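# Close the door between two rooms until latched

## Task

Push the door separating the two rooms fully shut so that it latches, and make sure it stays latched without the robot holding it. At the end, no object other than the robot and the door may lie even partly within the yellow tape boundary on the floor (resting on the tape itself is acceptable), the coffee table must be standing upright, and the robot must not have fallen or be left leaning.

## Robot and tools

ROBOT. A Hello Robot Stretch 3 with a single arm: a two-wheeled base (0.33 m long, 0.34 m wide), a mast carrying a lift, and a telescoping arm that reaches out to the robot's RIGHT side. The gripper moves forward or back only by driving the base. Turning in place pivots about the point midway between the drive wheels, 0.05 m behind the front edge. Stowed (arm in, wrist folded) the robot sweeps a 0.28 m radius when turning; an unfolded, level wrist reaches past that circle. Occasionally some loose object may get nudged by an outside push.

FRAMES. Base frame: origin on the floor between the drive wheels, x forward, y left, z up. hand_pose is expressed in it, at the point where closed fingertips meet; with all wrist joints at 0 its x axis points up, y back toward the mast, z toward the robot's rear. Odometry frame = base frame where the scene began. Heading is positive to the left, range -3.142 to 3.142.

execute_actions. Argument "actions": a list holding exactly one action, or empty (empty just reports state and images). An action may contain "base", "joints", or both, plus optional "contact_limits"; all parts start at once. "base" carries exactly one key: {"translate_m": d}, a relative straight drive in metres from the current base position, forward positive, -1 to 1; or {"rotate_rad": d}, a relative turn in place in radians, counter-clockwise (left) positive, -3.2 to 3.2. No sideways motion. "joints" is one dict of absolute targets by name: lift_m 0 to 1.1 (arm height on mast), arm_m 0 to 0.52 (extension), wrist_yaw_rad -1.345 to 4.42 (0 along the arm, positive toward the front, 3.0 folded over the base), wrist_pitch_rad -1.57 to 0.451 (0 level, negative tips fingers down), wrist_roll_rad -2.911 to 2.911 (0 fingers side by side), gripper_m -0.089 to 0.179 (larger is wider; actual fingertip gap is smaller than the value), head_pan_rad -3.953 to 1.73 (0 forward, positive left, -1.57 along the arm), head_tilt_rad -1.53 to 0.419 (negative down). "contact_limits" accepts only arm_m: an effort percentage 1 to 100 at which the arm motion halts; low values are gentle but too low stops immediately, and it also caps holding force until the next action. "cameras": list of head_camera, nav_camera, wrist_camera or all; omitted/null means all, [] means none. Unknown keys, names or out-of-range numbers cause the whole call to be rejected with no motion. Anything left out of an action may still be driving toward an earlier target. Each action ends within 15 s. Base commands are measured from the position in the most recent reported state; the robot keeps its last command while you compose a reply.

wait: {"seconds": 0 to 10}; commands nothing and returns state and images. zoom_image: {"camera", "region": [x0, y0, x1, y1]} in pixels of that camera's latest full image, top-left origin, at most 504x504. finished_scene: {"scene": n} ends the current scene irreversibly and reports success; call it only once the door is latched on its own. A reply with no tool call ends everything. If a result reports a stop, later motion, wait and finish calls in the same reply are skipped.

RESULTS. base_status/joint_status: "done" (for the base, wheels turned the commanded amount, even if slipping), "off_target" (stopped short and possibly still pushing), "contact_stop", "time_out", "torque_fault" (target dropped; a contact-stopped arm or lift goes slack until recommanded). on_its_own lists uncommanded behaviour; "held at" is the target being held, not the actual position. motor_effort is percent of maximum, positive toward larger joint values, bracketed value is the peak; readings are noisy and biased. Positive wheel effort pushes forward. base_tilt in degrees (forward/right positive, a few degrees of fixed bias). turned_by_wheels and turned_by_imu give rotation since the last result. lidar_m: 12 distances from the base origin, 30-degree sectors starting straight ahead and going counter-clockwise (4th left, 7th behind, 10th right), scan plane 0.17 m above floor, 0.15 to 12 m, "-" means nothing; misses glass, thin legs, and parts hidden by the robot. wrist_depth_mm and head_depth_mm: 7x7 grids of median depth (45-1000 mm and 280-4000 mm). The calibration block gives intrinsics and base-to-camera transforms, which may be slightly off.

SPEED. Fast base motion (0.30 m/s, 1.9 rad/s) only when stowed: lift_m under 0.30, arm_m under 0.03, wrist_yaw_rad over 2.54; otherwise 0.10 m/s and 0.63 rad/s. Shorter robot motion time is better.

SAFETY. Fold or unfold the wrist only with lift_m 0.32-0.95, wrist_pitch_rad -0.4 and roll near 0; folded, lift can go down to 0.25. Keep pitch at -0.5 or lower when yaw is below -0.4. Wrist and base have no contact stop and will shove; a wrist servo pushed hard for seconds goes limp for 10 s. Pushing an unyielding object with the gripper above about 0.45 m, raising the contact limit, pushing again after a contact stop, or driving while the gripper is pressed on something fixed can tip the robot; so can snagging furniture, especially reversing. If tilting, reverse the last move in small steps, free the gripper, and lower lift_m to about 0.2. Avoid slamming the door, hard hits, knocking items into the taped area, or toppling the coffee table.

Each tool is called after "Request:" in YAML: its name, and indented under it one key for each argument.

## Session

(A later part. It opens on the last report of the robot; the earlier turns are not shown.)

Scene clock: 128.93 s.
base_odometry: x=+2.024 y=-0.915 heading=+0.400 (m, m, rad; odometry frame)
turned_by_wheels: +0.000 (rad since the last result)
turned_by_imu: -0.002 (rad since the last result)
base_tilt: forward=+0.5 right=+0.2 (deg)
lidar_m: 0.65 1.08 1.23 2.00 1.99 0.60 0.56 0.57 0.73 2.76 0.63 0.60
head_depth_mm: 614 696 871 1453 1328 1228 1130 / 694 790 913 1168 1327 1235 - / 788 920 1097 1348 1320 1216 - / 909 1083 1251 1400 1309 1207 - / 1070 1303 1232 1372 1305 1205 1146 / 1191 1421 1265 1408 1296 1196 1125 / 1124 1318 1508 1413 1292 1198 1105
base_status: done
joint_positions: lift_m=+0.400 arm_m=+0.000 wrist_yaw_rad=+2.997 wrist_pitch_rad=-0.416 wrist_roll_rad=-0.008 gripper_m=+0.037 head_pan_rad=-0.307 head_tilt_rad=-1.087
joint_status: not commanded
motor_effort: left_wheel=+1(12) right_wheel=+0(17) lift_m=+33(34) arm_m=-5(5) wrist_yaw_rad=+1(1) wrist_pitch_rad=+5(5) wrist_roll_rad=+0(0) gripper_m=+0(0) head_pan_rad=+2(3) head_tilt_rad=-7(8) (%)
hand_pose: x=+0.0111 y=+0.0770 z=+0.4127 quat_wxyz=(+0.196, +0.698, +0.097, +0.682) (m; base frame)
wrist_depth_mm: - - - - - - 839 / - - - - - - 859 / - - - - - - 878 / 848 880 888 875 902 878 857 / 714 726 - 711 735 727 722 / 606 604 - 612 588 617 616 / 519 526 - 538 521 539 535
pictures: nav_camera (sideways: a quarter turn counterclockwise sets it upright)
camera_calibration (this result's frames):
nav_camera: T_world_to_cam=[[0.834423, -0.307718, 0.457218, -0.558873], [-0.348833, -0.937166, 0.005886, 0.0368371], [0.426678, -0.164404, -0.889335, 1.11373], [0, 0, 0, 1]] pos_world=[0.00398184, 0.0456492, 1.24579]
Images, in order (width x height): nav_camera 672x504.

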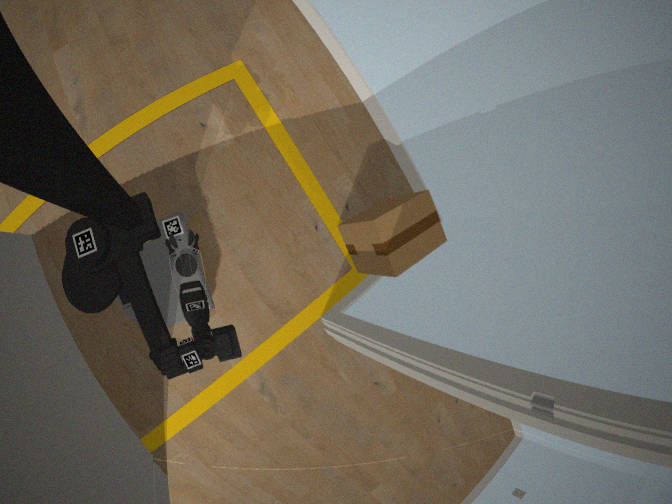

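Request:
execute_actions:
  actions:
    - {"base":{"rotate_rad":1.95},"joints":{"lift_m":0.27}}
  cameras: []

Request:
execute_actions:
  actions:
    - {"base":{"translate_m":0.8}}
  cameras: []

Request:
execute_actions:
  actions:
    - {"base":{"rotate_rad":1.56}}
  cameras: []

Request:
execute_actions:
  actions:
    - {"base":{"translate_m":1.0}}
  cameras: []

Request:
execute_actions:
  actions:
    - {"base":{"rotate_rad":1.56}}
  cameras: []

Request:
execute_actions:
  actions:
    - {"base":{"translate_m":0.7}}
  cameras: []

Request:
execute_actions:
  actions:
    - {"base":{"rotate_rad":1.56},"joints":{"lift_m":0.32}}
  cameras: []

Request:
execute_actions:
  actions:
    - {"base":{"translate_m":1.0}}
  cameras: []

Request:
execute_actions:
  actions:
    - {"base":{"rotate_rad":-1.56}}
  cameras: ["nav_camera"]

Scene clock: 143.60 s.
base_odometry: x=+2.024 y=-0.915 heading=+2.350 (m, m, rad; odometry frame)
turned_by_wheels: +1.950 (rad since the last result)
turned_by_imu: +1.965 (rad since the last result)
base_tilt: forward=+0.5 right=+0.2 (deg)
lidar_m: 2.00 0.64 0.56 0.56 0.65 2.81 2.75 0.60 0.65 1.08 1.15 1.69
head_depth_mm: 1953 1788 1614 1442 1329 1220 1132 / 2013 1770 1601 1441 1320 1212 1135 / 2005 1778 1584 1438 1321 1212 - / 1976 1747 1578 1436 1310 1201 - / 1948 1757 1576 1440 1315 1208 1149 / 1944 1745 1566 1417 1300 1198 1127 / 1923 1741 1556 1418 1287 1200 1106
base_status: done
joint_positions: lift_m=+0.270 arm_m=+0.000 wrist_yaw_rad=+2.997 wrist_pitch_rad=-0.416 wrist_roll_rad=-0.008 gripper_m=+0.037 head_pan_rad=-0.307 head_tilt_rad=-1.087
joint_status: all done
motor_effort: left_wheel=-1(11) right_wheel=+1(11) lift_m=+16(29) arm_m=-5(5) wrist_yaw_rad=+1(2) wrist_pitch_rad=+5(5) wrist_roll_rad=+0(1) gripper_m=+0(0) head_pan_rad=+2(2) head_tilt_rad=-7(7) (%)
hand_pose: x=+0.0111 y=+0.0770 z=+0.2836 quat_wxyz=(+0.196, +0.698, +0.097, +0.682) (m; base frame)
wrist_depth_mm: 593 - 555 534 519 512 - / 655 - 603 590 570 556 - / 740 - 664 643 629 618 897 / 661 654 674 682 666 656 688 / 543 540 - 549 561 553 560 / 459 478 - - 453 464 479 / - - - - 406 408 406
pictures: none
No camera images: the call's "cameras" was empty. Leave "cameras" out to get every camera's image.

Scene clock: 148.13 s.
base_odometry: x=+1.462 y=-0.346 heading=+2.350 (m, m, rad; odometry frame)
turned_by_wheels: +0.000 (rad since the last result)
turned_by_imu: +0.004 (rad since the last result)
base_tilt: forward=+0.5 right=+0.2 (deg)
lidar_m: 1.20 1.29 1.55 2.60 0.56 0.70 1.36 1.24 1.17 1.15 1.24 1.22
head_depth_mm: 1387 1697 1602 1455 1332 1227 1128 / 1343 1664 1595 1441 1317 1220 1139 / 1308 1603 1590 1447 1319 1208 - / 1276 1568 1585 1431 1308 1203 - / 1243 1513 1573 1430 1305 1206 1141 / 1222 1469 1568 1421 1298 1194 1123 / 1193 1426 1554 1412 1292 1194 1108
base_status: done
joint_positions: lift_m=+0.270 arm_m=+0.000 wrist_yaw_rad=+2.998 wrist_pitch_rad=-0.416 wrist_roll_rad=-0.008 gripper_m=+0.037 head_pan_rad=-0.307 head_tilt_rad=-1.087
joint_status: not commanded
motor_effort: left_wheel=-1(10) right_wheel=+2(8) lift_m=+16(16) arm_m=-5(5) wrist_yaw_rad=+1(1) wrist_pitch_rad=+5(5) wrist_roll_rad=+0(0) gripper_m=+0(0) head_pan_rad=+3(3) head_tilt_rad=-6(8) (%)
hand_pose: x=+0.0110 y=+0.0770 z=+0.2835 quat_wxyz=(+0.195, +0.698, +0.097, +0.682) (m; base frame)
wrist_depth_mm: 393 - - - - - - / 423 - - - - - - / 464 - 868 884 885 863 881 / 521 524 677 667 684 683 682 / 543 543 - 552 552 554 557 / 457 475 - - 452 472 466 / - - - - 404 403 403
pictures: none
No camera images: the call's "cameras" was empty. Leave "cameras" out to get every camera's image.

Scene clock: 150.33 s.
base_odometry: x=+1.462 y=-0.346 heading=-2.374 (m, m, rad; odometry frame)
turned_by_wheels: +1.560 (rad since the last result)
turned_by_imu: +1.569 (rad since the last result)
base_tilt: forward=+0.5 right=+0.1 (deg)
lidar_m: 2.60 0.52 0.68 1.36 1.39 1.18 1.15 1.23 1.22 1.20 1.28 1.55
head_depth_mm: 1855 1757 1605 1447 1326 1219 1134 / 1959 1779 1598 1439 1320 1218 1142 / 2008 1765 1595 1439 1313 1221 - / 1982 1768 1575 1442 1309 1204 - / 1990 1757 1573 1420 1309 1203 1144 / 1961 1741 1572 1422 1299 1195 1124 / 1946 1729 1557 1418 1290 1191 1110
base_status: done
joint_positions: lift_m=+0.270 arm_m=+0.000 wrist_yaw_rad=+2.998 wrist_pitch_rad=-0.416 wrist_roll_rad=-0.008 gripper_m=+0.037 head_pan_rad=-0.307 head_tilt_rad=-1.087
joint_status: not commanded
motor_effort: left_wheel=-1(12) right_wheel=+2(10) lift_m=+16(16) arm_m=-5(5) wrist_yaw_rad=+1(1) wrist_pitch_rad=+5(5) wrist_roll_rad=+0(0) gripper_m=+0(0) head_pan_rad=+1(1) head_tilt_rad=-6(7) (%)
hand_pose: x=+0.0110 y=+0.0770 z=+0.2835 quat_wxyz=(+0.195, +0.698, +0.097, +0.682) (m; base frame)
wrist_depth_mm: 894 - - - - 672 426 / - - - - - 652 418 / 851 - 866 868 869 648 465 / 663 664 673 669 679 616 654 / 538 548 - 546 547 539 562 / 461 474 - - 451 464 468 / - - - - 401 404 405
pictures: none
No camera images: the call's "cameras" was empty. Leave "cameras" out to get every camera's image.

Scene clock: 155.37 s.
base_odometry: x=+0.743 y=-1.040 heading=-2.374 (m, m, rad; odometry frame)
turned_by_wheels: +0.000 (rad since the last result)
turned_by_imu: +0.005 (rad since the last result)
base_tilt: forward=+0.5 right=+0.2 (deg)
lidar_m: 1.61 1.63 1.26 1.18 0.68 0.60 2.15 1.69 1.30 1.01 1.31 1.64
head_depth_mm: 1882 1800 1596 1459 1322 1215 1129 / 1828 1781 1599 1446 1326 1222 1135 / 1765 1768 1586 1443 1319 1204 - / 1729 1757 1583 1439 1304 1211 - / 1683 1748 1565 1418 1305 1208 1145 / 1657 1752 1560 1419 1301 1199 1120 / 1608 1747 1552 1413 1296 1200 1104
base_status: done
joint_positions: lift_m=+0.270 arm_m=+0.000 wrist_yaw_rad=+2.998 wrist_pitch_rad=-0.416 wrist_roll_rad=-0.008 gripper_m=+0.037 head_pan_rad=-0.307 head_tilt_rad=-1.087
joint_status: not commanded
motor_effort: left_wheel=-3(10) right_wheel=+2(7) lift_m=+16(16) arm_m=-5(5) wrist_yaw_rad=+1(1) wrist_pitch_rad=+5(5) wrist_roll_rad=+0(0) gripper_m=+0(0) head_pan_rad=+1(2) head_tilt_rad=-7(8) (%)
hand_pose: x=+0.0110 y=+0.0770 z=+0.2835 quat_wxyz=(+0.195, +0.698, +0.097, +0.682) (m; base frame)
wrist_depth_mm: 594 - - - - - - / 596 - - - - - - / 631 - 856 877 877 892 884 / 608 660 675 673 684 687 687 / 541 541 - 546 552 551 557 / 457 476 - - 454 471 468 / - - - - 404 403 407
pictures: none
No camera images: the call's "cameras" was empty. Leave "cameras" out to get every camera's image.

Scene clock: 157.67 s.
base_odometry: x=+0.743 y=-1.040 heading=-0.814 (m, m, rad; odometry frame)
turned_by_wheels: +1.560 (rad since the last result)
turned_by_imu: +1.569 (rad since the last result)
base_tilt: forward=+0.5 right=+0.2 (deg)
lidar_m: 1.21 0.69 0.60 2.15 1.71 1.31 1.01 1.30 1.64 1.61 1.66 1.26
head_depth_mm: 1456 1728 1591 1459 1327 1224 1131 / 1415 1688 1595 1445 1318 1213 1142 / 1379 1666 1594 1442 1315 1215 - / 1324 1618 1573 1433 1315 1205 - / 1297 1576 1565 1416 1302 1201 1148 / 1257 1509 1562 1422 1302 1204 1122 / 1226 1460 1548 1422 1293 1193 1109
base_status: done
joint_positions: lift_m=+0.270 arm_m=+0.000 wrist_yaw_rad=+2.998 wrist_pitch_rad=-0.416 wrist_roll_rad=-0.008 gripper_m=+0.037 head_pan_rad=-0.307 head_tilt_rad=-1.087
joint_status: not commanded
motor_effort: left_wheel=-1(11) right_wheel=+2(12) lift_m=+16(16) arm_m=-5(5) wrist_yaw_rad=+2(1) wrist_pitch_rad=+5(5) wrist_roll_rad=+0(0) gripper_m=+0(0) head_pan_rad=+3(3) head_tilt_rad=-6(6) (%)
hand_pose: x=+0.0110 y=+0.0770 z=+0.2835 quat_wxyz=(+0.195, +0.698, +0.097, +0.682) (m; base frame)
wrist_depth_mm: - - - - - 538 528 / - - - - 621 581 577 / 855 - 869 864 685 644 632 / 655 662 665 671 674 678 671 / 546 542 - 547 551 547 556 / 459 476 - - 454 469 477 / - - - - 400 406 407
pictures: none
No camera images: the call's "cameras" was empty. Leave "cameras" out to get every camera's image.

Scene clock: 161.70 s.
base_odometry: x=+1.224 y=-1.549 heading=-0.814 (m, m, rad; odometry frame)
turned_by_wheels: +0.000 (rad since the last result)
turned_by_imu: +0.003 (rad since the last result)
base_tilt: forward=+0.6 right=+0.1 (deg)
lidar_m: 0.54 0.48 0.42 0.42 0.48 2.02 1.70 1.97 1.69 1.65 0.72 0.55
head_depth_mm: 607 755 986 1390 1318 1220 1131 / 592 728 945 1352 1322 1216 1137 / 573 699 900 1245 1321 1216 - / 557 678 863 1179 1321 1205 - / 541 654 824 1110 1307 1208 1144 / 526 633 792 1050 1280 1195 1122 / 511 612 759 999 1267 1197 1106
base_status: done
joint_positions: lift_m=+0.270 arm_m=+0.000 wrist_yaw_rad=+2.998 wrist_pitch_rad=-0.416 wrist_roll_rad=-0.008 gripper_m=+0.037 head_pan_rad=-0.307 head_tilt_rad=-1.087
joint_status: not commanded
motor_effort: left_wheel=-1(10) right_wheel=+2(9) lift_m=+16(16) arm_m=-5(5) wrist_yaw_rad=+1(2) wrist_pitch_rad=+5(5) wrist_roll_rad=+0(0) gripper_m=+0(1) head_pan_rad=+2(1) head_tilt_rad=-7(6) (%)
hand_pose: x=+0.0110 y=+0.0770 z=+0.2835 quat_wxyz=(+0.195, +0.698, +0.097, +0.682) (m; base frame)
wrist_depth_mm: 438 - 416 411 401 396 390 / 477 - 454 452 440 430 425 / 532 - 509 498 488 474 460 / 602 595 567 548 536 525 506 / 546 542 - 550 551 555 517 / 463 482 - - 452 472 466 / - - - - 404 403 406
pictures: none
No camera images: the call's "cameras" was empty. Leave "cameras" out to get every camera's image.

Scene clock: 164.83 s.
base_odometry: x=+1.224 y=-1.549 heading=+0.746 (m, m, rad; odometry frame)
turned_by_wheels: +1.560 (rad since the last result)
turned_by_imu: +1.576 (rad since the last result)
base_tilt: forward=+0.5 right=+0.2 (deg)
lidar_m: 0.41 0.47 2.03 1.70 2.03 1.69 1.65 0.73 0.55 0.54 0.49 0.42
head_depth_mm: 412 503 642 889 1252 1222 1134 / 409 497 635 871 1288 1232 1148 / 405 493 627 860 1268 1209 - / 402 489 618 843 1264 1207 - / 399 483 610 826 1258 1200 1146 / 395 477 602 813 1251 1194 1120 / 391 471 593 801 1218 1188 1109
base_status: done
joint_positions: lift_m=+0.320 arm_m=+0.000 wrist_yaw_rad=+2.998 wrist_pitch_rad=-0.416 wrist_roll_rad=-0.008 gripper_m=+0.037 head_pan_rad=-0.307 head_tilt_rad=-1.087
joint_status: all done
motor_effort: left_wheel=-1(11) right_wheel=+2(10) lift_m=+33(34) arm_m=-5(5) wrist_yaw_rad=+1(1) wrist_pitch_rad=+5(5) wrist_roll_rad=+0(0) gripper_m=+0(0) head_pan_rad=+2(1) head_tilt_rad=-6(6) (%)
hand_pose: x=+0.0110 y=+0.0770 z=+0.3327 quat_wxyz=(+0.195, +0.698, +0.097, +0.682) (m; base frame)
wrist_depth_mm: - - - - - - - / - - - - - - 500 / 956 - - - - - 493 / 736 747 742 752 752 732 493 / 609 605 - 614 617 619 483 / 517 521 - 533 503 528 480 / 447 - - - 451 454 440
pictures: none
No camera images: the call's "cameras" was empty. Leave "cameras" out to get every camera's image.

Scene clock: 176.00 s.
base_odometry: x=+1.958 y=-0.871 heading=+0.746 (m, m, rad; odometry frame)
turned_by_wheels: +0.000 (rad since the last result)
turned_by_imu: -0.070 (rad since the last result)
base_tilt: forward=+0.4 right=+0.2 (deg)
lidar_m: 1.12 1.16 1.56 1.97 2.03 2.66 2.30 0.66 0.28 0.21 0.20 0.22
head_depth_mm: - - - 319 401 536 808 / - - 306 357 477 652 961 / - - - 315 593 933 - / 1235 1417 1268 1376 907 1189 - / 1197 1435 1569 1431 1300 1201 1148 / 1144 1380 1549 1421 1298 1201 1123 / 1105 1318 1508 1415 1295 1196 1111
base_status: done
joint_positions: lift_m=+0.320 arm_m=+0.000 wrist_yaw_rad=+2.997 wrist_pitch_rad=-0.416 wrist_roll_rad=-0.008 gripper_m=+0.037 head_pan_rad=-0.306 head_tilt_rad=-1.089
joint_status: not commanded
motor_effort: left_wheel=+1(20) right_wheel=+0(32) lift_m=+31(33) arm_m=+3(5) wrist_yaw_rad=+2(15) wrist_pitch_rad=+5(5) wrist_roll_rad=+0(0) gripper_m=+0(1) head_pan_rad=+3(2) head_tilt_rad=-6(6) (%)
hand_pose: x=+0.0112 y=+0.0776 z=+0.3328 quat_wxyz=(+0.196, +0.698, +0.097, +0.682) (m; base frame)
wrist_depth_mm: - - - - - - - / - - - - - - - / 960 - - - - - 962 / 746 736 751 755 761 754 762 / 606 611 - 612 626 622 627 / 511 514 - 528 500 522 521 / 447 - - - 449 454 452
pictures: none
No camera images: the call's "cameras" was empty. Leave "cameras" out to get every camera's image.

Scene clock: 179.40 s.
base_odometry: x=+1.958 y=-0.871 heading=-0.814 (m, m, rad; odometry frame)
turned_by_wheels: -1.560 (rad since the last result)
turned_by_imu: -1.578 (rad since the last result)
base_tilt: forward=+0.5 right=+0.2 (deg)
lidar_m: 0.21 0.20 0.22 1.12 1.16 1.58 1.97 2.03 2.65 2.20 0.65 0.27
head_depth_mm: 401 552 882 1410 1333 1219 1133 / 344 449 646 1142 1320 1229 1143 / 308 380 512 780 1289 1209 - / 289 329 422 592 984 1210 - / - 299 361 475 703 1175 1144 / - - 315 398 545 863 1128 / - - 293 342 445 638 1082
base_status: done
joint_positions: lift_m=+0.320 arm_m=+0.000 wrist_yaw_rad=+2.997 wrist_pitch_rad=-0.416 wrist_roll_rad=-0.008 gripper_m=+0.037 head_pan_rad=-0.306 head_tilt_rad=-1.089
joint_status: not commanded
motor_effort: left_wheel=+3(9) right_wheel=-1(6) lift_m=+31(31) arm_m=+3(3) wrist_yaw_rad=+2(2) wrist_pitch_rad=+5(5) wrist_roll_rad=+0(0) gripper_m=+0(0) head_pan_rad=+2(2) head_tilt_rad=-7(6) (%)
hand_pose: x=+0.0111 y=+0.0776 z=+0.3328 quat_wxyz=(+0.196, +0.698, +0.097, +0.682) (m; base frame)
wrist_depth_mm: 894 - - - 255 202 167 / - - - - 274 212 174 / 938 - - - 290 223 182 / 739 751 750 751 314 237 191 / 609 604 - 618 312 249 199 / 522 517 - 522 377 266 209 / 444 - - - 414 273 222
pictures: nav_camera (sideways: a quarter turn counterclockwise sets it upright)
camera_calibration (this result's frames):
nav_camera: T_world_to_cam=[[0.835637, -0.307631, 0.455054, -0.556062], [-0.348345, -0.937347, 0.00600623, 0.0366777], [0.424695, -0.163535, -0.890444, 1.11518], [0, 0, 0, 1]] pos_world=[0.00382857, 0.0456893, 1.24583]
Images, in order (width x height): nav_camera 672x504.

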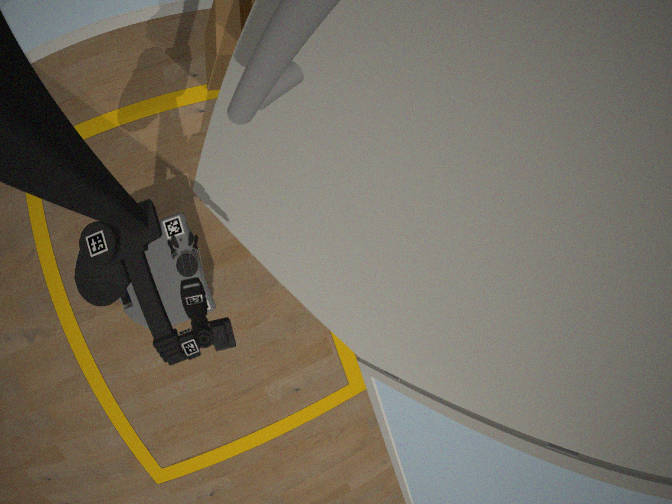

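Request:
execute_actions:
  actions:
    - {"base":{"translate_m":0.5}}
  cameras: []

Request:
execute_actions:
  actions:
    - {"base":{"translate_m":-0.4},"joints":{"head_pan_rad":0.3}}
  cameras: ["nav_camera"]

Scene clock: 189.23 s.
base_odometry: x=+2.302 y=-1.234 heading=-0.814 (m, m, rad; odometry frame)
turned_by_wheels: +0.000 (rad since the last result)
turned_by_imu: +0.010 (rad since the last result)
base_tilt: forward=+0.4 right=+0.2 (deg)
lidar_m: - - 0.15 0.21 0.66 1.59 2.46 2.53 2.73 0.21 0.15 -
head_depth_mm: - - - - - 1188 1126 / - - - - - 739 1153 / - - - - - 437 - / - - - - - - - / - - - - - - 487 / - - - - - - 904 / - - - - - - 1070
base_status: done
joint_positions: lift_m=+0.320 arm_m=+0.000 wrist_yaw_rad=+3.005 wrist_pitch_rad=-0.417 wrist_roll_rad=-0.008 gripper_m=+0.037 head_pan_rad=-0.307 head_tilt_rad=-1.095
joint_status: not commanded
motor_effort: left_wheel=+3(75) right_wheel=+16(17) lift_m=+30(31) arm_m=+3(3) wrist_yaw_rad=-4(6) wrist_pitch_rad=+5(5) wrist_roll_rad=+1(0) gripper_m=+1(3) head_pan_rad=+2(4) head_tilt_rad=-2(5) (%)
hand_pose: x=+0.0093 y=+0.0777 z=+0.3326 quat_wxyz=(+0.193, +0.697, +0.100, +0.683) (m; base frame)
wrist_depth_mm: 927 - 964 337 130 81 58 / - - 641 361 134 82 59 / 945 955 684 395 138 84 60 / 746 745 741 440 143 86 61 / 609 603 - 515 133 87 62 / 508 513 - 513 154 89 63 / 446 - - - 161 86 63
pictures: none
No camera images: the call's "cameras" was empty. Leave "cameras" out to get every camera's image.

Scene clock: 194.47 s.
base_odometry: x=+2.027 y=-0.943 heading=-0.814 (m, m, rad; odometry frame)
turned_by_wheels: +0.000 (rad since the last result)
turned_by_imu: -0.001 (rad since the last result)
base_tilt: forward=+0.5 right=+0.2 (deg)
lidar_m: 0.45 0.47 0.64 0.66 1.16 1.59 2.06 2.14 2.71 1.76 0.64 0.47
head_depth_mm: 418 497 611 795 1137 1221 1131 / 429 515 638 842 1233 1220 1140 / 443 533 669 894 1267 1210 1147 / 458 553 699 954 1279 1204 - / 472 576 737 1015 1296 1197 - / 489 599 773 1085 1307 1196 - / 501 624 802 1179 1288 1186 1130
base_status: done
joint_positions: lift_m=+0.320 arm_m=+0.000 wrist_yaw_rad=+3.003 wrist_pitch_rad=-0.417 wrist_roll_rad=-0.008 gripper_m=+0.037 head_pan_rad=+0.293 head_tilt_rad=-1.095
joint_status: all done
motor_effort: left_wheel=+1(7) right_wheel=+1(12) lift_m=+31(30) arm_m=+3(3) wrist_yaw_rad=-2(4) wrist_pitch_rad=+5(5) wrist_roll_rad=+1(0) gripper_m=+0(2) head_pan_rad=+2(29) head_tilt_rad=-3(4) (%)
hand_pose: x=+0.0098 y=+0.0776 z=+0.3326 quat_wxyz=(+0.194, +0.697, +0.099, +0.683) (m; base frame)
wrist_depth_mm: 923 - - - 817 593 416 / - - - - 676 597 439 / 974 - - 941 772 617 441 / 740 756 760 760 750 615 448 / 608 604 - 609 629 605 453 / 515 512 - 536 506 529 461 / 445 - - - 452 451 442
pictures: nav_camera (sideways: a quarter turn counterclockwise sets it upright)
camera_calibration (this result's frames):
nav_camera: T_world_to_cam=[[0.866061, 0.218044, 0.449883, -0.549513], [0.241066, -0.970488, 0.00629271, 0.0327093], [0.437979, 0.103002, -0.893065, 1.11851], [0, 0, 0, 1]] pos_world=[-0.0218566, 0.0363535, 1.24591]
Images, in order (width x height): nav_camera 672x504.

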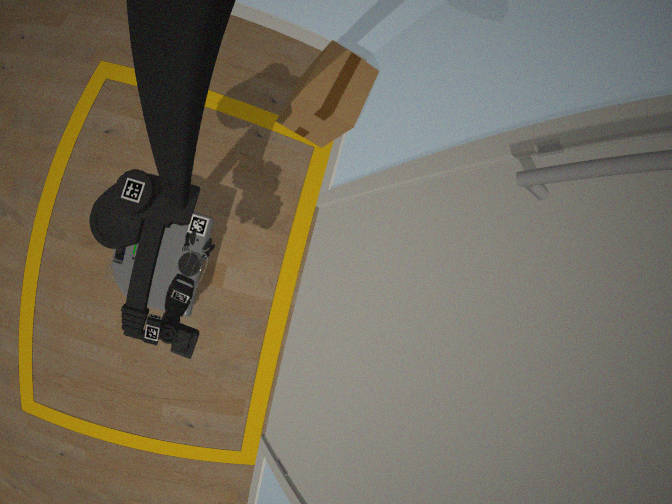

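Box is marginal; nudge it more.

Request:
execute_actions:
  actions:
    - {"base":{"rotate_rad":1.25}}
  cameras: []

Request:
execute_actions:
  actions:
    - {"base":{"translate_m":0.68}}
  cameras: []

Request:
execute_actions:
  actions:
    - {"base":{"translate_m":-0.3},"joints":{"head_pan_rad":-0.3}}
  cameras: ["nav_camera"]

Request:
finished_scene:
  scene: 1

Scene clock: 203.83 s.
base_odometry: x=+2.027 y=-0.943 heading=+0.436 (m, m, rad; odometry frame)
turned_by_wheels: +1.250 (rad since the last result)
turned_by_imu: +1.265 (rad since the last result)
base_tilt: forward=+0.4 right=+0.2 (deg)
lidar_m: 0.67 1.12 1.26 2.05 2.07 2.19 2.63 1.01 0.54 0.45 0.45 0.51
head_depth_mm: 1146 1238 1242 1251 1261 1208 1129 / 1174 1425 1238 1332 1320 1218 1136 / 1167 1413 1266 1379 1323 1215 1147 / 1164 1419 1574 1427 1303 1196 - / 1159 1411 1560 1412 1302 1207 - / 1149 1397 1547 1410 1296 1197 - / 1145 1390 1540 1406 1294 1193 1130
base_status: done
joint_positions: lift_m=+0.320 arm_m=+0.000 wrist_yaw_rad=+3.003 wrist_pitch_rad=-0.417 wrist_roll_rad=-0.008 gripper_m=+0.037 head_pan_rad=+0.293 head_tilt_rad=-1.095
joint_status: not commanded
motor_effort: left_wheel=-1(6) right_wheel=+2(5) lift_m=+31(30) arm_m=+3(3) wrist_yaw_rad=-2(2) wrist_pitch_rad=+5(5) wrist_roll_rad=+0(0) gripper_m=+0(0) head_pan_rad=+1(2) head_tilt_rad=-2(3) (%)
hand_pose: x=+0.0098 y=+0.0776 z=+0.3326 quat_wxyz=(+0.194, +0.697, +0.099, +0.683) (m; base frame)
wrist_depth_mm: - - - - - - 843 / - - - - - - 873 / 957 - - - - - 877 / 738 739 758 756 765 752 757 / 601 615 - 617 621 625 623 / 516 518 - 531 503 526 520 / 449 - - - 449 451 455
pictures: none
No camera images: the call's "cameras" was empty. Leave "cameras" out to get every camera's image.

Scene clock: 211.87 s.
base_odometry: x=+2.643 y=-0.656 heading=+0.436 (m, m, rad; odometry frame)
turned_by_wheels: +0.000 (rad since the last result)
turned_by_imu: +0.008 (rad since the last result)
base_tilt: forward=+0.5 right=+0.2 (deg)
lidar_m: - - 0.54 0.89 2.27 2.57 3.27 0.53 0.29 0.24 0.15 -
head_depth_mm: 474 579 668 672 674 677 679 / 474 577 735 913 952 947 906 / 472 573 733 1001 1025 941 1130 / 471 572 726 996 1022 942 - / 470 570 724 993 1295 1187 - / 468 566 717 977 1283 1200 - / 467 566 716 978 1271 1192 1130
base_status: done
joint_positions: lift_m=+0.320 arm_m=+0.000 wrist_yaw_rad=+3.003 wrist_pitch_rad=-0.417 wrist_roll_rad=-0.008 gripper_m=+0.037 head_pan_rad=+0.293 head_tilt_rad=-1.095
joint_status: not commanded
on_its_own: left_wheel is at rest, and its effort (+27) is outside its rest range (-18 to +18)
motor_effort: left_wheel=+27(51) right_wheel=+10(23) lift_m=+30(30) arm_m=+3(3) wrist_yaw_rad=-2(3) wrist_pitch_rad=+5(5) wrist_roll_rad=+0(0) gripper_m=+0(0) head_pan_rad=+2(2) head_tilt_rad=-3(3) (%)
hand_pose: x=+0.0098 y=+0.0776 z=+0.3326 quat_wxyz=(+0.194, +0.697, +0.099, +0.683) (m; base frame)
wrist_depth_mm: - - - 927 646 478 383 / - - - - 678 494 395 / 964 - - 921 715 513 407 / 743 750 753 747 702 543 425 / 601 610 - 615 616 556 433 / 510 513 - 533 506 508 205 / 445 - - - 180 175 176
pictures: none
No camera images: the call's "cameras" was empty. Leave "cameras" out to get every camera's image.

Scene clock: 216.10 s.
base_odometry: x=+2.371 y=-0.783 heading=+0.436 (m, m, rad; odometry frame)
turned_by_wheels: +0.000 (rad since the last result)
turned_by_imu: -0.001 (rad since the last result)
base_tilt: forward=+0.4 right=+0.2 (deg)
lidar_m: 0.35 0.76 0.86 1.41 2.18 2.46 2.99 0.74 0.40 0.33 0.32 0.37
head_depth_mm: 382 433 497 581 689 886 1109 / 427 490 573 690 857 1125 1150 / 483 565 677 845 1127 1212 - / 555 665 826 1070 1265 1212 - / 653 808 1066 1114 1136 1203 1149 / 785 979 1215 1106 1266 1200 1121 / 787 928 1119 1336 1291 1190 1107
base_status: done
joint_positions: lift_m=+0.320 arm_m=+0.000 wrist_yaw_rad=+3.003 wrist_pitch_rad=-0.417 wrist_roll_rad=-0.008 gripper_m=+0.037 head_pan_rad=-0.293 head_tilt_rad=-1.095
joint_status: all done
motor_effort: left_wheel=+1(22) right_wheel=+1(9) lift_m=+30(31) arm_m=+3(3) wrist_yaw_rad=-2(2) wrist_pitch_rad=+5(5) wrist_roll_rad=+0(0) gripper_m=+1(0) head_pan_rad=-4(31) head_tilt_rad=-3(2) (%)
hand_pose: x=+0.0098 y=+0.0776 z=+0.3326 quat_wxyz=(+0.194, +0.697, +0.099, +0.683) (m; base frame)
wrist_depth_mm: - - - - - 751 590 / - - - - - 791 607 / 968 - - - 988 784 645 / 736 743 740 748 761 758 642 / 603 607 - 615 618 617 622 / 521 511 - 534 507 524 527 / 446 - - - 447 456 459
pictures: nav_camera (sideways: a quarter turn counterclockwise sets it upright)
camera_calibration (this result's frames):
nav_camera: T_world_to_cam=[[0.842229, -0.297078, 0.449882, -0.549366], [-0.335623, -0.941975, 0.00629276, 0.0362271], [0.421909, -0.156291, -0.893066, 1.11861], [0, 0, 0, 1]] pos_world=[0.00290054, 0.0457483, 1.24591]
Images, in order (width x height): nav_camera 672x504.

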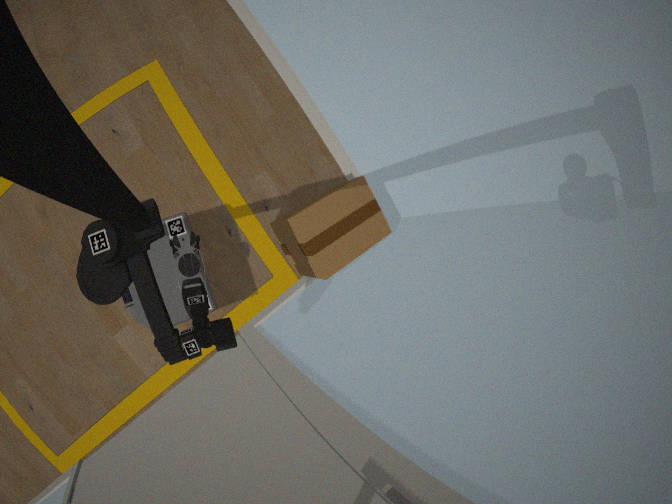

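The scene is finished: the task was done.


## Next scene

The same job, from a new start.

Request:
execute_actions:
  actions:
    - {"joints":{"head_tilt_rad":-0.6,"lift_m":0.28}}
  cameras: ["nav_camera"]

Scene clock: 3.47 s.
base_odometry: x=+0.000 y=+0.000 heading=+0.000 (m, m, rad; odometry frame)
turned_by_wheels: +0.000 (rad since the last result)
turned_by_imu: +0.000 (rad since the last result)
base_tilt: forward=+0.4 right=+0.2 (deg)
lidar_m: 0.86 0.74 0.72 0.75 1.02 1.36 2.56 1.71 1.77 1.17 0.86 0.83
head_depth_mm: 677 736 805 885 984 1105 1215 / 709 773 845 936 1045 1182 1264 / 739 809 893 995 1119 1277 1269 / 776 851 942 1056 1198 1375 1252 / 816 897 1005 1126 1296 1433 1257 / 856 946 1060 1188 1329 1417 1244 / 852 917 978 1064 1151 1259 1246
base_status: not commanded
joint_positions: lift_m=+0.281 arm_m=-0.001 wrist_yaw_rad=+2.845 wrist_pitch_rad=-0.623 wrist_roll_rad=-0.007 gripper_m=+0.037 head_pan_rad=-0.007 head_tilt_rad=-0.592
joint_status: all done
motor_effort: left_wheel=+0(1) right_wheel=+1(0) lift_m=+13(21) arm_m=+0(0) wrist_yaw_rad=-1(0) wrist_pitch_rad=+4(4) wrist_roll_rad=+0(0) gripper_m=+1(0) head_pan_rad=-1(0) head_tilt_rad=-4(39) (%)
hand_pose: x=+0.0356 y=+0.0414 z=+0.2502 quat_wxyz=(+0.314, +0.695, +0.116, +0.636) (m; base frame)
wrist_depth_mm: - 817 764 721 688 647 624 / - 727 737 739 718 712 676 / 575 610 615 609 620 623 642 / 514 - 529 523 535 545 535 / 448 - - 457 470 462 473 / - - - 403 399 412 415 / - - - 365 363 367 368
pictures: nav_camera (sideways: a quarter turn counterclockwise sets it upright)
camera_calibration (this result's frames):
nav_camera: T_world_to_cam=[[0.564538, -0.0449236, 0.824183, -1.0354], [-0.0527797, -0.998439, -0.0182694, 0.0664829], [0.823718, -0.0331864, -0.566028, 0.690878], [0, 0, 0, 1]] pos_world=[0.0189417, 0.0427931, 1.24563]
Images, in order (width x height): nav_camera 672x504.

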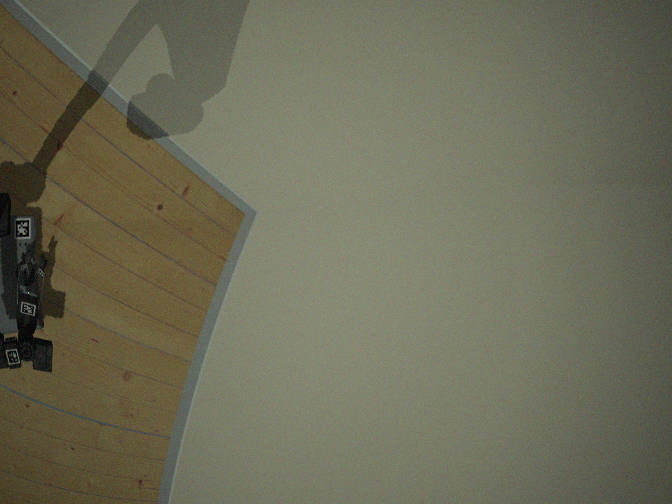

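Request:
execute_actions:
  actions:
    - {"base":{"rotate_rad":3.1}}
  cameras: ["nav_camera"]

Scene clock: 8.20 s.
base_odometry: x=+0.000 y=+0.000 heading=+3.100 (m, m, rad; odometry frame)
turned_by_wheels: +3.100 (rad since the last result)
turned_by_imu: +3.123 (rad since the last result)
base_tilt: forward=+0.5 right=+0.2 (deg)
lidar_m: 2.68 1.71 1.78 1.23 0.87 0.83 0.85 0.75 0.72 0.74 0.98 1.36
head_depth_mm: 2437 2701 2808 1589 1676 1495 1267 / 2570 2794 2935 2286 1808 1479 1259 / 2640 2880 3000 2273 1788 1483 1265 / 2770 3062 3078 2249 1792 1486 1270 / 2839 3141 3018 2243 1774 1469 1250 / 2663 2873 2882 2241 1769 1466 1245 / 2297 2491 2601 2225 1775 1460 1251
base_status: done
joint_positions: lift_m=+0.281 arm_m=-0.001 wrist_yaw_rad=+2.845 wrist_pitch_rad=-0.623 wrist_roll_rad=-0.007 gripper_m=+0.037 head_pan_rad=-0.007 head_tilt_rad=-0.593
joint_status: not commanded
motor_effort: left_wheel=-1(12) right_wheel=+1(12) lift_m=+14(14) arm_m=-1(1) wrist_yaw_rad=+0(0) wrist_pitch_rad=+4(4) wrist_roll_rad=+0(0) gripper_m=+1(0) head_pan_rad=-1(1) head_tilt_rad=-4(5) (%)
hand_pose: x=+0.0356 y=+0.0414 z=+0.2502 quat_wxyz=(+0.314, +0.695, +0.116, +0.636) (m; base frame)
wrist_depth_mm: - 906 931 933 978 977 - / - 731 733 744 743 751 803 / 571 599 609 622 615 630 647 / 502 - 534 531 537 532 541 / 449 - - 453 469 465 467 / - - - 408 399 413 416 / - - - 369 366 369 368
pictures: nav_camera (sideways: a quarter turn counterclockwise sets it upright)
camera_calibration (this result's frames):
nav_camera: T_world_to_cam=[[0.565214, -0.0449277, 0.82372, -1.0348], [-0.0527942, -0.998439, -0.0182314, 0.0664336], [0.823253, -0.033183, -0.566704, 0.691759], [0, 0, 0, 1]] pos_world=[0.0188956, 0.0427934, 1.24562]
Images, in order (width x height): nav_camera 672x504.

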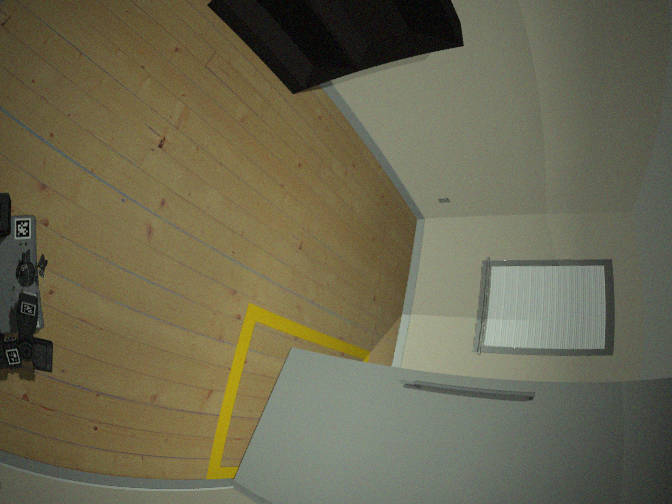

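Request:
execute_actions:
  actions:
    - {"base":{"translate_m":1.0}}
  cameras: []

Request:
execute_actions:
  actions:
    - {"base":{"translate_m":0.5}}
  cameras: []

Request:
execute_actions:
  actions:
    - {"base":{"rotate_rad":-0.5}}
  cameras: []

Request:
execute_actions:
  actions:
    - {"base":{"translate_m":0.55},"joints":{"head_pan_rad":-1.57,"head_tilt_rad":-0.8}}
  cameras: ["nav_camera"]

Scene clock: 18.07 s.
base_odometry: x=-0.999 y=+0.042 heading=+3.100 (m, m, rad; odometry frame)
turned_by_wheels: +0.000 (rad since the last result)
turned_by_imu: +0.005 (rad since the last result)
base_tilt: forward=+0.5 right=+0.2 (deg)
lidar_m: 1.99 1.41 1.05 1.34 1.80 1.71 1.74 1.23 1.18 0.73 0.64 2.05
head_depth_mm: 1705 1840 2033 2185 1810 1488 1271 / 1778 1910 2125 2243 1789 1491 1268 / 1832 2015 2238 2288 1794 1484 1266 / 1943 2099 2359 2265 1779 1475 1256 / 2024 2204 2478 2245 1766 1471 1246 / 1964 2103 2268 2235 1775 1463 1243 / 1717 1837 1969 2061 1765 1455 1243
base_status: done
joint_positions: lift_m=+0.281 arm_m=-0.001 wrist_yaw_rad=+2.845 wrist_pitch_rad=-0.623 wrist_roll_rad=-0.007 gripper_m=+0.037 head_pan_rad=-0.007 head_tilt_rad=-0.593
joint_status: not commanded
motor_effort: left_wheel=-2(11) right_wheel=+2(7) lift_m=+14(14) arm_m=-1(1) wrist_yaw_rad=+0(0) wrist_pitch_rad=+4(4) wrist_roll_rad=+0(0) gripper_m=+0(0) head_pan_rad=-1(1) head_tilt_rad=-3(4) (%)
hand_pose: x=+0.0356 y=+0.0414 z=+0.2502 quat_wxyz=(+0.314, +0.695, +0.116, +0.636) (m; base frame)
wrist_depth_mm: - 896 942 952 978 977 - / - 724 729 742 759 774 794 / 568 605 615 612 618 633 640 / 508 - 531 518 537 542 541 / 453 - - 455 467 467 465 / - - - 407 396 412 418 / - - - 369 365 368 371
pictures: none
No camera images: the call's "cameras" was empty. Leave "cameras" out to get every camera's image.

Scene clock: 21.30 s.
base_odometry: x=-1.499 y=+0.063 heading=+3.100 (m, m, rad; odometry frame)
turned_by_wheels: +0.000 (rad since the last result)
turned_by_imu: +0.002 (rad since the last result)
base_tilt: forward=+0.5 right=+0.2 (deg)
lidar_m: 1.64 1.17 1.11 0.96 1.48 2.16 2.09 1.48 0.58 0.59 1.54 1.61
head_depth_mm: 1336 1450 1581 1764 1803 1495 1267 / 1385 1518 1660 1835 1806 1486 1272 / 1438 1567 1750 1934 1789 1488 1261 / 1506 1662 1837 2027 1780 1474 1260 / 1573 1736 1920 2094 1771 1468 1253 / 1596 1728 1899 2019 1757 1470 1248 / 1415 1506 1613 1744 1741 1466 1250
base_status: done
joint_positions: lift_m=+0.281 arm_m=-0.001 wrist_yaw_rad=+2.845 wrist_pitch_rad=-0.623 wrist_roll_rad=-0.007 gripper_m=+0.037 head_pan_rad=-0.007 head_tilt_rad=-0.594
joint_status: not commanded
motor_effort: left_wheel=-2(11) right_wheel=+2(9) lift_m=+14(14) arm_m=-1(1) wrist_yaw_rad=+0(0) wrist_pitch_rad=+4(4) wrist_roll_rad=+0(0) gripper_m=+0(1) head_pan_rad=+0(1) head_tilt_rad=-3(3) (%)
hand_pose: x=+0.0356 y=+0.0414 z=+0.2502 quat_wxyz=(+0.314, +0.695, +0.116, +0.636) (m; base frame)
wrist_depth_mm: - 877 919 935 977 976 941 / - 719 729 753 750 777 785 / 573 602 618 619 611 625 644 / 500 - 529 526 535 541 542 / 460 - - 458 462 464 467 / - - - 399 398 407 411 / - - - 366 364 364 369
pictures: none
No camera images: the call's "cameras" was empty. Leave "cameras" out to get every camera's image.

Scene clock: 22.93 s.
base_odometry: x=-1.499 y=+0.063 heading=+2.600 (m, m, rad; odometry frame)
turned_by_wheels: -0.500 (rad since the last result)
turned_by_imu: -0.504 (rad since the last result)
base_tilt: forward=+0.5 right=+0.2 (deg)
lidar_m: 1.61 1.60 1.16 1.11 1.15 1.51 2.16 2.03 1.47 0.58 1.59 1.54
head_depth_mm: 1383 1539 1697 1906 1797 1486 1262 / 1376 1528 1690 1899 1801 1479 1262 / 1358 1514 1680 1893 1795 1481 1262 / 1362 1490 1685 1875 1780 1471 1257 / 1354 1488 1662 1871 1783 1470 1252 / 1348 1477 1643 1837 1757 1471 1247 / 1340 1468 1628 1837 1760 1451 1249
base_status: done
joint_positions: lift_m=+0.281 arm_m=-0.001 wrist_yaw_rad=+2.845 wrist_pitch_rad=-0.623 wrist_roll_rad=-0.007 gripper_m=+0.037 head_pan_rad=-0.007 head_tilt_rad=-0.594
joint_status: not commanded
motor_effort: left_wheel=+2(14) right_wheel=-1(7) lift_m=+14(14) arm_m=+0(1) wrist_yaw_rad=+0(1) wrist_pitch_rad=+4(4) wrist_roll_rad=+0(0) gripper_m=+0(1) head_pan_rad=+0(1) head_tilt_rad=-4(4) (%)
hand_pose: x=+0.0356 y=+0.0414 z=+0.2502 quat_wxyz=(+0.314, +0.695, +0.116, +0.636) (m; base frame)
wrist_depth_mm: - 917 935 937 - - - / - 747 744 739 771 770 781 / 571 599 602 617 608 638 638 / 506 - 531 523 536 536 537 / 462 - - 457 465 464 472 / - - - 401 397 415 415 / - - - 364 365 366 372
pictures: none
No camera images: the call's "cameras" was empty. Leave "cameras" out to get every camera's image.

Scene clock: 26.50 s.
base_odometry: x=-1.970 y=+0.346 heading=+2.600 (m, m, rad; odometry frame)
turned_by_wheels: +0.000 (rad since the last result)
turned_by_imu: +0.003 (rad since the last result)
base_tilt: forward=+0.4 right=+0.2 (deg)
lidar_m: 1.06 1.10 1.17 1.12 1.16 1.35 2.70 2.02 0.70 1.41 1.20 1.10
head_depth_mm: 3293 2837 2080 1503 1279 1272 1170 / 3250 2783 2185 1774 1526 1321 1168 / 3262 2763 2183 1778 1511 1311 1156 / 3218 2743 2169 1777 1508 1309 1161 / 3192 2737 2144 1768 1498 1317 1155 / 1283 1440 1646 1763 1491 1298 1150 / 1229 1393 1607 1744 1492 1291 1143
base_status: done
joint_positions: lift_m=+0.281 arm_m=-0.001 wrist_yaw_rad=+2.845 wrist_pitch_rad=-0.623 wrist_roll_rad=-0.007 gripper_m=+0.037 head_pan_rad=-1.563 head_tilt_rad=-0.790
joint_status: all done
motor_effort: left_wheel=+2(15) right_wheel=+0(6) lift_m=+14(14) arm_m=-1(1) wrist_yaw_rad=-1(0) wrist_pitch_rad=+4(4) wrist_roll_rad=+0(0) gripper_m=+1(0) head_pan_rad=-3(34) head_tilt_rad=-5(24) (%)
hand_pose: x=+0.0356 y=+0.0414 z=+0.2502 quat_wxyz=(+0.314, +0.695, +0.116, +0.636) (m; base frame)
wrist_depth_mm: - 894 916 936 965 963 874 / - 732 731 743 757 760 790 / 569 607 610 605 630 624 631 / 499 - 531 516 526 534 545 / 451 - - 453 467 459 469 / - - - 402 396 414 412 / - - - 370 362 368 366
pictures: nav_camera (sideways: a quarter turn counterclockwise sets it upright)
camera_calibration (this result's frames):
nav_camera: T_world_to_cam=[[-0.0357781, -0.716335, 0.696838, -0.865748], [-0.999106, 0.0413387, -0.00880226, 0.0599269], [-0.022501, -0.696531, -0.717174, 0.892649], [0, 0, 0, 1]] pos_world=[0.048984, -0.00088609, 1.244]
Images, in order (width x height): nav_camera 672x504.

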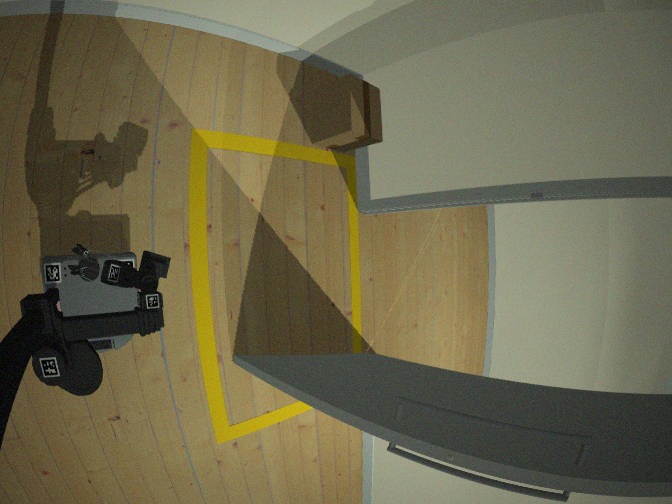

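Clear. Same closing routine.

Request:
execute_actions:
  actions:
    - {"base":{"translate_m":-1.0}}
  cameras: []

Request:
execute_actions:
  actions:
    - {"base":{"rotate_rad":-1.54}}
  cameras: []

Request:
execute_actions:
  actions:
    - {"base":{"translate_m":0.87}}
  cameras: []

Request:
execute_actions:
  actions:
    - {"base":{"rotate_rad":1.56},"joints":{"lift_m":0.32}}
  cameras: []

Request:
execute_actions:
  actions:
    - {"base":{"translate_m":1.0}}
  cameras: []

Request:
execute_actions:
  actions:
    - {"base":{"rotate_rad":-1.5}}
  cameras: []

Request:
execute_actions:
  actions:
    - {"base":{"translate_m":0.51}}
  cameras: []

Request:
execute_actions:
  actions:
    - {"base":{"translate_m":-0.3},"joints":{"head_pan_rad":0.3,"head_tilt_rad":-1.1}}
  cameras: ["nav_camera"]

Scene clock: 41.13 s.
base_odometry: x=-1.113 y=-0.169 heading=+2.600 (m, m, rad; odometry frame)
turned_by_wheels: +0.000 (rad since the last result)
turned_by_imu: -0.004 (rad since the last result)
base_tilt: forward=+0.4 right=+0.2 (deg)
lidar_m: 2.05 1.60 1.15 0.81 1.11 1.17 1.71 1.77 1.47 1.42 0.80 0.81
head_depth_mm: 1262 1437 1663 1807 1526 1323 1166 / 1265 1427 1658 1787 1515 1316 1170 / 1254 1438 1651 1783 1517 1322 1161 / 1251 1420 1651 1768 1500 1311 1153 / 1250 1420 1643 1766 1504 1312 1155 / 1238 1415 1630 1750 1498 1296 1156 / 1222 1342 1461 1570 1482 1292 1149
base_status: done
joint_positions: lift_m=+0.281 arm_m=-0.001 wrist_yaw_rad=+2.845 wrist_pitch_rad=-0.623 wrist_roll_rad=-0.007 gripper_m=+0.037 head_pan_rad=-1.563 head_tilt_rad=-0.790
joint_status: not commanded
motor_effort: left_wheel=+2(10) right_wheel=-1(7) lift_m=+14(14) arm_m=-1(1) wrist_yaw_rad=+0(0) wrist_pitch_rad=+4(4) wrist_roll_rad=+0(0) gripper_m=+1(0) head_pan_rad=-4(3) head_tilt_rad=-5(4) (%)
hand_pose: x=+0.0356 y=+0.0414 z=+0.2502 quat_wxyz=(+0.314, +0.695, +0.116, +0.636) (m; base frame)
wrist_depth_mm: - 748 924 937 959 964 - / - 729 742 734 768 753 770 / 569 607 609 618 630 634 637 / 500 - 531 524 521 531 535 / 453 - - 455 469 465 470 / - - - 401 392 406 414 / - - - 368 363 368 370
pictures: none
No camera images: the call's "cameras" was empty. Leave "cameras" out to get every camera's image.

Scene clock: 43.53 s.
base_odometry: x=-1.113 y=-0.169 heading=+1.060 (m, m, rad; odometry frame)
turned_by_wheels: -1.540 (rad since the last result)
turned_by_imu: -1.548 (rad since the last result)
base_tilt: forward=+0.4 right=+0.2 (deg)
lidar_m: 1.35 0.80 1.90 2.06 1.54 1.14 0.81 1.12 1.17 1.70 1.78 1.47
head_depth_mm: 1513 1716 1992 1800 1528 1329 1174 / 1509 1718 1992 1783 1520 1324 1168 / 1508 1713 1967 1778 1516 1326 1159 / 1507 1719 1960 1770 1517 1322 1155 / 1499 1724 1960 1766 1510 1308 1155 / 1510 1713 1936 1763 1497 1300 1155 / 1511 1718 1944 1750 1487 1292 1148
base_status: done
joint_positions: lift_m=+0.281 arm_m=-0.001 wrist_yaw_rad=+2.845 wrist_pitch_rad=-0.623 wrist_roll_rad=-0.007 gripper_m=+0.037 head_pan_rad=-1.563 head_tilt_rad=-0.790
joint_status: not commanded
motor_effort: left_wheel=+3(16) right_wheel=-1(8) lift_m=+14(14) arm_m=-1(1) wrist_yaw_rad=-1(0) wrist_pitch_rad=+4(4) wrist_roll_rad=+0(0) gripper_m=+0(0) head_pan_rad=-3(4) head_tilt_rad=-5(5) (%)
hand_pose: x=+0.0356 y=+0.0413 z=+0.2502 quat_wxyz=(+0.314, +0.695, +0.116, +0.636) (m; base frame)
wrist_depth_mm: - 908 936 973 963 715 729 / - 716 737 748 739 751 787 / 566 605 609 611 623 634 640 / 504 - 530 530 529 533 547 / 458 - - 459 464 470 466 / - - - 403 395 411 414 / - - - 370 365 368 368
pictures: none
No camera images: the call's "cameras" was empty. Leave "cameras" out to get every camera's image.

Scene clock: 48.20 s.
base_odometry: x=-0.688 y=+0.590 heading=+1.060 (m, m, rad; odometry frame)
turned_by_wheels: +0.000 (rad since the last result)
turned_by_imu: +0.004 (rad since the last result)
base_tilt: forward=+0.5 right=+0.2 (deg)
lidar_m: 0.55 0.52 0.45 0.45 0.52 2.04 1.68 1.88 1.79 1.73 0.76 0.56
head_depth_mm: 1525 1746 2020 1786 1533 1322 1176 / 1534 1747 2010 1791 1525 1323 1163 / 1534 1729 1986 1785 1518 1320 1156 / 1529 1746 1979 1773 1512 1317 1158 / 1525 1739 1960 1769 1502 1305 1153 / 1529 1739 1957 1759 1492 1306 1148 / 1533 1700 1836 1712 1490 1303 1148
base_status: done
joint_positions: lift_m=+0.281 arm_m=-0.001 wrist_yaw_rad=+2.845 wrist_pitch_rad=-0.623 wrist_roll_rad=-0.007 gripper_m=+0.037 head_pan_rad=-1.563 head_tilt_rad=-0.790
joint_status: not commanded
motor_effort: left_wheel=+1(15) right_wheel=+0(6) lift_m=+14(14) arm_m=-1(1) wrist_yaw_rad=+0(0) wrist_pitch_rad=+4(4) wrist_roll_rad=+0(0) gripper_m=+0(1) head_pan_rad=-4(3) head_tilt_rad=-4(5) (%)
hand_pose: x=+0.0356 y=+0.0413 z=+0.2502 quat_wxyz=(+0.314, +0.695, +0.116, +0.636) (m; base frame)
wrist_depth_mm: - 452 463 473 482 489 451 / - 519 523 532 546 549 476 / 570 576 587 589 591 606 487 / 507 - 534 527 530 534 493 / 453 - - 458 464 461 468 / - - - 403 394 410 416 / - - - 367 364 369 373
pictures: none
No camera images: the call's "cameras" was empty. Leave "cameras" out to get every camera's image.

Scene clock: 51.57 s.
base_odometry: x=-0.688 y=+0.590 heading=+2.620 (m, m, rad; odometry frame)
turned_by_wheels: +1.560 (rad since the last result)
turned_by_imu: +1.578 (rad since the last result)
base_tilt: forward=+0.5 right=+0.2 (deg)
lidar_m: 0.45 0.52 2.04 1.68 2.02 1.78 1.73 0.76 0.57 0.55 0.52 0.45
head_depth_mm: 464 529 612 726 892 1163 1167 / 465 528 611 726 889 1155 1169 / 465 528 611 723 891 1158 1162 / 464 527 612 722 892 1154 1160 / 463 527 610 721 887 1155 1155 / 463 525 608 721 888 1151 1148 / 462 526 609 723 887 1081 1129
base_status: done
joint_positions: lift_m=+0.319 arm_m=-0.001 wrist_yaw_rad=+2.845 wrist_pitch_rad=-0.623 wrist_roll_rad=-0.007 gripper_m=+0.037 head_pan_rad=-1.563 head_tilt_rad=-0.790
joint_status: all done
motor_effort: left_wheel=-1(12) right_wheel=+1(8) lift_m=+36(38) arm_m=-1(1) wrist_yaw_rad=+0(0) wrist_pitch_rad=+4(4) wrist_roll_rad=+0(0) gripper_m=+1(0) head_pan_rad=-4(3) head_tilt_rad=-5(5) (%)
hand_pose: x=+0.0355 y=+0.0413 z=+0.2890 quat_wxyz=(+0.314, +0.695, +0.116, +0.636) (m; base frame)
wrist_depth_mm: - - - - - - 443 / - 795 813 803 834 843 453 / 623 662 667 664 679 658 445 / 560 - 568 575 576 582 451 / 479 - - 507 511 518 452 / - - - 444 430 455 438 / - - - 397 404 402 403
pictures: none
No camera images: the call's "cameras" was empty. Leave "cameras" out to get every camera's image.

Scene clock: 62.57 s.
base_odometry: x=-1.555 y=+1.088 heading=+2.620 (m, m, rad; odometry frame)
turned_by_wheels: +0.000 (rad since the last result)
turned_by_imu: -0.030 (rad since the last result)
base_tilt: forward=+0.5 right=+0.2 (deg)
lidar_m: 0.79 1.08 1.46 1.98 2.05 2.51 2.26 0.65 0.28 0.21 0.21 0.58
head_depth_mm: - - 298 362 484 734 1147 / - - 287 329 427 609 1067 / - - - 305 381 520 822 / - - - 293 344 453 669 / - - - - - 404 447 / - - - - 300 362 486 / - - - - 287 329 1090
base_status: done
joint_positions: lift_m=+0.320 arm_m=-0.001 wrist_yaw_rad=+2.842 wrist_pitch_rad=-0.624 wrist_roll_rad=-0.007 gripper_m=+0.037 head_pan_rad=-1.564 head_tilt_rad=-0.791
joint_status: not commanded
motor_effort: left_wheel=+0(13) right_wheel=+1(48) lift_m=+35(36) arm_m=-1(1) wrist_yaw_rad=+1(6) wrist_pitch_rad=+4(4) wrist_roll_rad=+0(0) gripper_m=+0(0) head_pan_rad=-4(3) head_tilt_rad=-5(6) (%)
hand_pose: x=+0.0361 y=+0.0410 z=+0.2889 quat_wxyz=(+0.315, +0.695, +0.115, +0.635) (m; base frame)
wrist_depth_mm: - - - - - - 868 / - 811 801 821 809 836 834 / 639 670 671 673 691 698 701 / 562 - 575 575 584 594 588 / 487 - - 503 513 514 516 / - - - 443 439 447 453 / - - - 396 398 407 403
pictures: none
No camera images: the call's "cameras" was empty. Leave "cameras" out to get every camera's image.

Scene clock: 65.87 s.
base_odometry: x=-1.555 y=+1.088 heading=+1.120 (m, m, rad; odometry frame)
turned_by_wheels: -1.500 (rad since the last result)
turned_by_imu: -1.517 (rad since the last result)
base_tilt: forward=+0.5 right=+0.2 (deg)
lidar_m: 0.21 0.21 0.58 1.05 1.10 1.58 1.98 2.00 2.79 1.77 0.54 0.26
head_depth_mm: 2413 2608 2195 1802 1512 1327 1173 / 2411 2626 2199 1787 1515 1310 1166 / 2419 2611 2183 1782 1513 1314 1160 / 2394 2664 2148 1777 1506 1312 1158 / 2448 2615 2113 1769 1502 1304 1156 / 2286 2401 2072 1746 1491 1299 1147 / 1612 1647 1697 1658 1491 1296 1151
base_status: done
joint_positions: lift_m=+0.320 arm_m=-0.001 wrist_yaw_rad=+2.842 wrist_pitch_rad=-0.624 wrist_roll_rad=-0.007 gripper_m=+0.037 head_pan_rad=-1.564 head_tilt_rad=-0.791
joint_status: not commanded
motor_effort: left_wheel=+2(10) right_wheel=-1(5) lift_m=+35(35) arm_m=-1(1) wrist_yaw_rad=+2(1) wrist_pitch_rad=+4(4) wrist_roll_rad=+0(0) gripper_m=+0(1) head_pan_rad=-2(3) head_tilt_rad=-4(4) (%)
hand_pose: x=+0.0361 y=+0.0410 z=+0.2889 quat_wxyz=(+0.315, +0.695, +0.115, +0.635) (m; base frame)
wrist_depth_mm: - 898 945 674 633 614 161 / - 780 792 749 740 208 172 / 625 666 665 679 685 224 183 / 556 - 568 581 569 245 196 / 486 - - 499 342 265 210 / - - - 446 425 295 228 / - - - 395 403 315 248
pictures: none
No camera images: the call's "cameras" was empty. Leave "cameras" out to get every camera's image.

Scene clock: 71.93 s.
base_odometry: x=-1.333 y=+1.547 heading=+1.120 (m, m, rad; odometry frame)
turned_by_wheels: +0.000 (rad since the last result)
turned_by_imu: -0.032 (rad since the last result)
base_tilt: forward=+0.4 right=+0.2 (deg)
lidar_m: - - 0.15 0.34 0.54 1.49 2.45 2.42 2.83 0.29 0.15 -
head_depth_mm: 2425 2627 2151 1749 1510 1312 1164 / 2454 2609 2120 1765 1520 1305 1162 / 2432 2627 2103 1750 1497 1305 1155 / 1943 2375 1996 1698 1491 1300 1148 / 518 562 614 678 752 849 947 / 325 328 335 346 365 384 408 / - - - - - - 300
base_status: done
joint_positions: lift_m=+0.320 arm_m=-0.001 wrist_yaw_rad=+2.845 wrist_pitch_rad=-0.625 wrist_roll_rad=-0.007 gripper_m=+0.037 head_pan_rad=-1.517 head_tilt_rad=-0.809
joint_status: not commanded
motor_effort: left_wheel=+17(41) right_wheel=+8(20) lift_m=+35(35) arm_m=-1(1) wrist_yaw_rad=+0(1) wrist_pitch_rad=+4(4) wrist_roll_rad=+0(0) gripper_m=+0(1) head_pan_rad=-22(29) head_tilt_rad=+5(8) (%)
hand_pose: x=+0.0353 y=+0.0411 z=+0.2888 quat_wxyz=(+0.314, +0.695, +0.117, +0.636) (m; base frame)
wrist_depth_mm: - 473 740 219 119 81 62 / - 537 698 246 127 85 64 / 636 603 631 275 134 88 66 / 555 - 574 324 144 92 68 / 489 - - 388 139 96 70 / - - - 376 170 101 72 / - - - 369 186 100 75
pictures: none
No camera images: the call's "cameras" was empty. Leave "cameras" out to get every camera's image.

Scene clock: 76.27 s.
base_odometry: x=-1.463 y=+1.277 heading=+1.120 (m, m, rad; odometry frame)
turned_by_wheels: +0.000 (rad since the last result)
turned_by_imu: -0.001 (rad since the last result)
base_tilt: forward=+0.4 right=+0.1 (deg)
lidar_m: 0.38 0.40 0.54 0.53 1.08 1.49 2.14 2.15 2.83 1.36 0.53 0.39
head_depth_mm: 339 400 490 628 879 1193 1120 / 349 415 512 666 951 1208 1128 / 360 431 537 705 1035 1200 1126 / 350 424 542 751 1136 1201 1136 / 377 457 575 794 1243 1188 - / 396 470 597 856 1249 1181 - / 397 499 658 934 1264 1178 1108
base_status: done
joint_positions: lift_m=+0.320 arm_m=-0.001 wrist_yaw_rad=+2.845 wrist_pitch_rad=-0.625 wrist_roll_rad=-0.007 gripper_m=+0.037 head_pan_rad=+0.293 head_tilt_rad=-1.087
joint_status: all done
motor_effort: left_wheel=+1(13) right_wheel=+0(7) lift_m=+35(35) arm_m=-1(1) wrist_yaw_rad=-1(1) wrist_pitch_rad=+4(4) wrist_roll_rad=+0(0) gripper_m=+0(0) head_pan_rad=+2(36) head_tilt_rad=-8(30) (%)
hand_pose: x=+0.0353 y=+0.0411 z=+0.2888 quat_wxyz=(+0.314, +0.695, +0.117, +0.636) (m; base frame)
wrist_depth_mm: - 894 901 572 617 417 315 / - 792 728 650 637 429 326 / 624 652 666 680 634 447 337 / 555 - 575 572 576 470 348 / 488 - - 506 506 480 362 / - - - 442 434 454 374 / - - - 398 400 405 384
pictures: nav_camera (sideways: a quarter turn counterclockwise sets it upright)
camera_calibration (this result's frames):
nav_camera: T_world_to_cam=[[0.862407, 0.216948, 0.457371, -0.559243], [0.241023, -0.970502, 0.0058775, 0.0332501], [0.445154, 0.105168, -0.889257, 1.11352], [0, 0, 0, 1]] pos_world=[-0.0214056, 0.0364893, 1.24579]
Images, in order (width x height): nav_camera 672x504.

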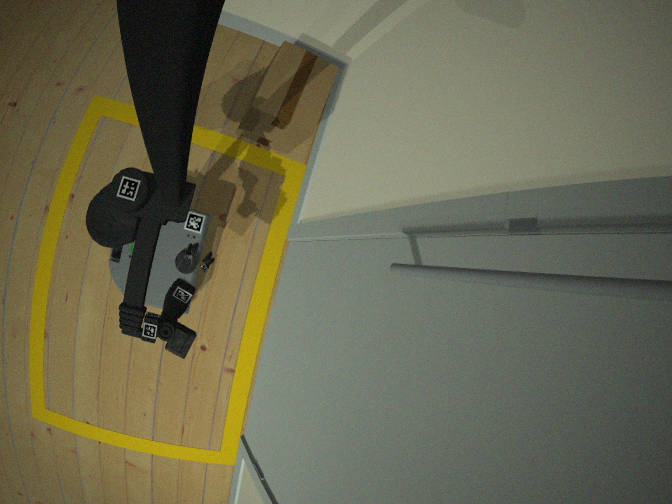

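Request:
finished_scene:
  scene: 2

The scene is finished: the task was done.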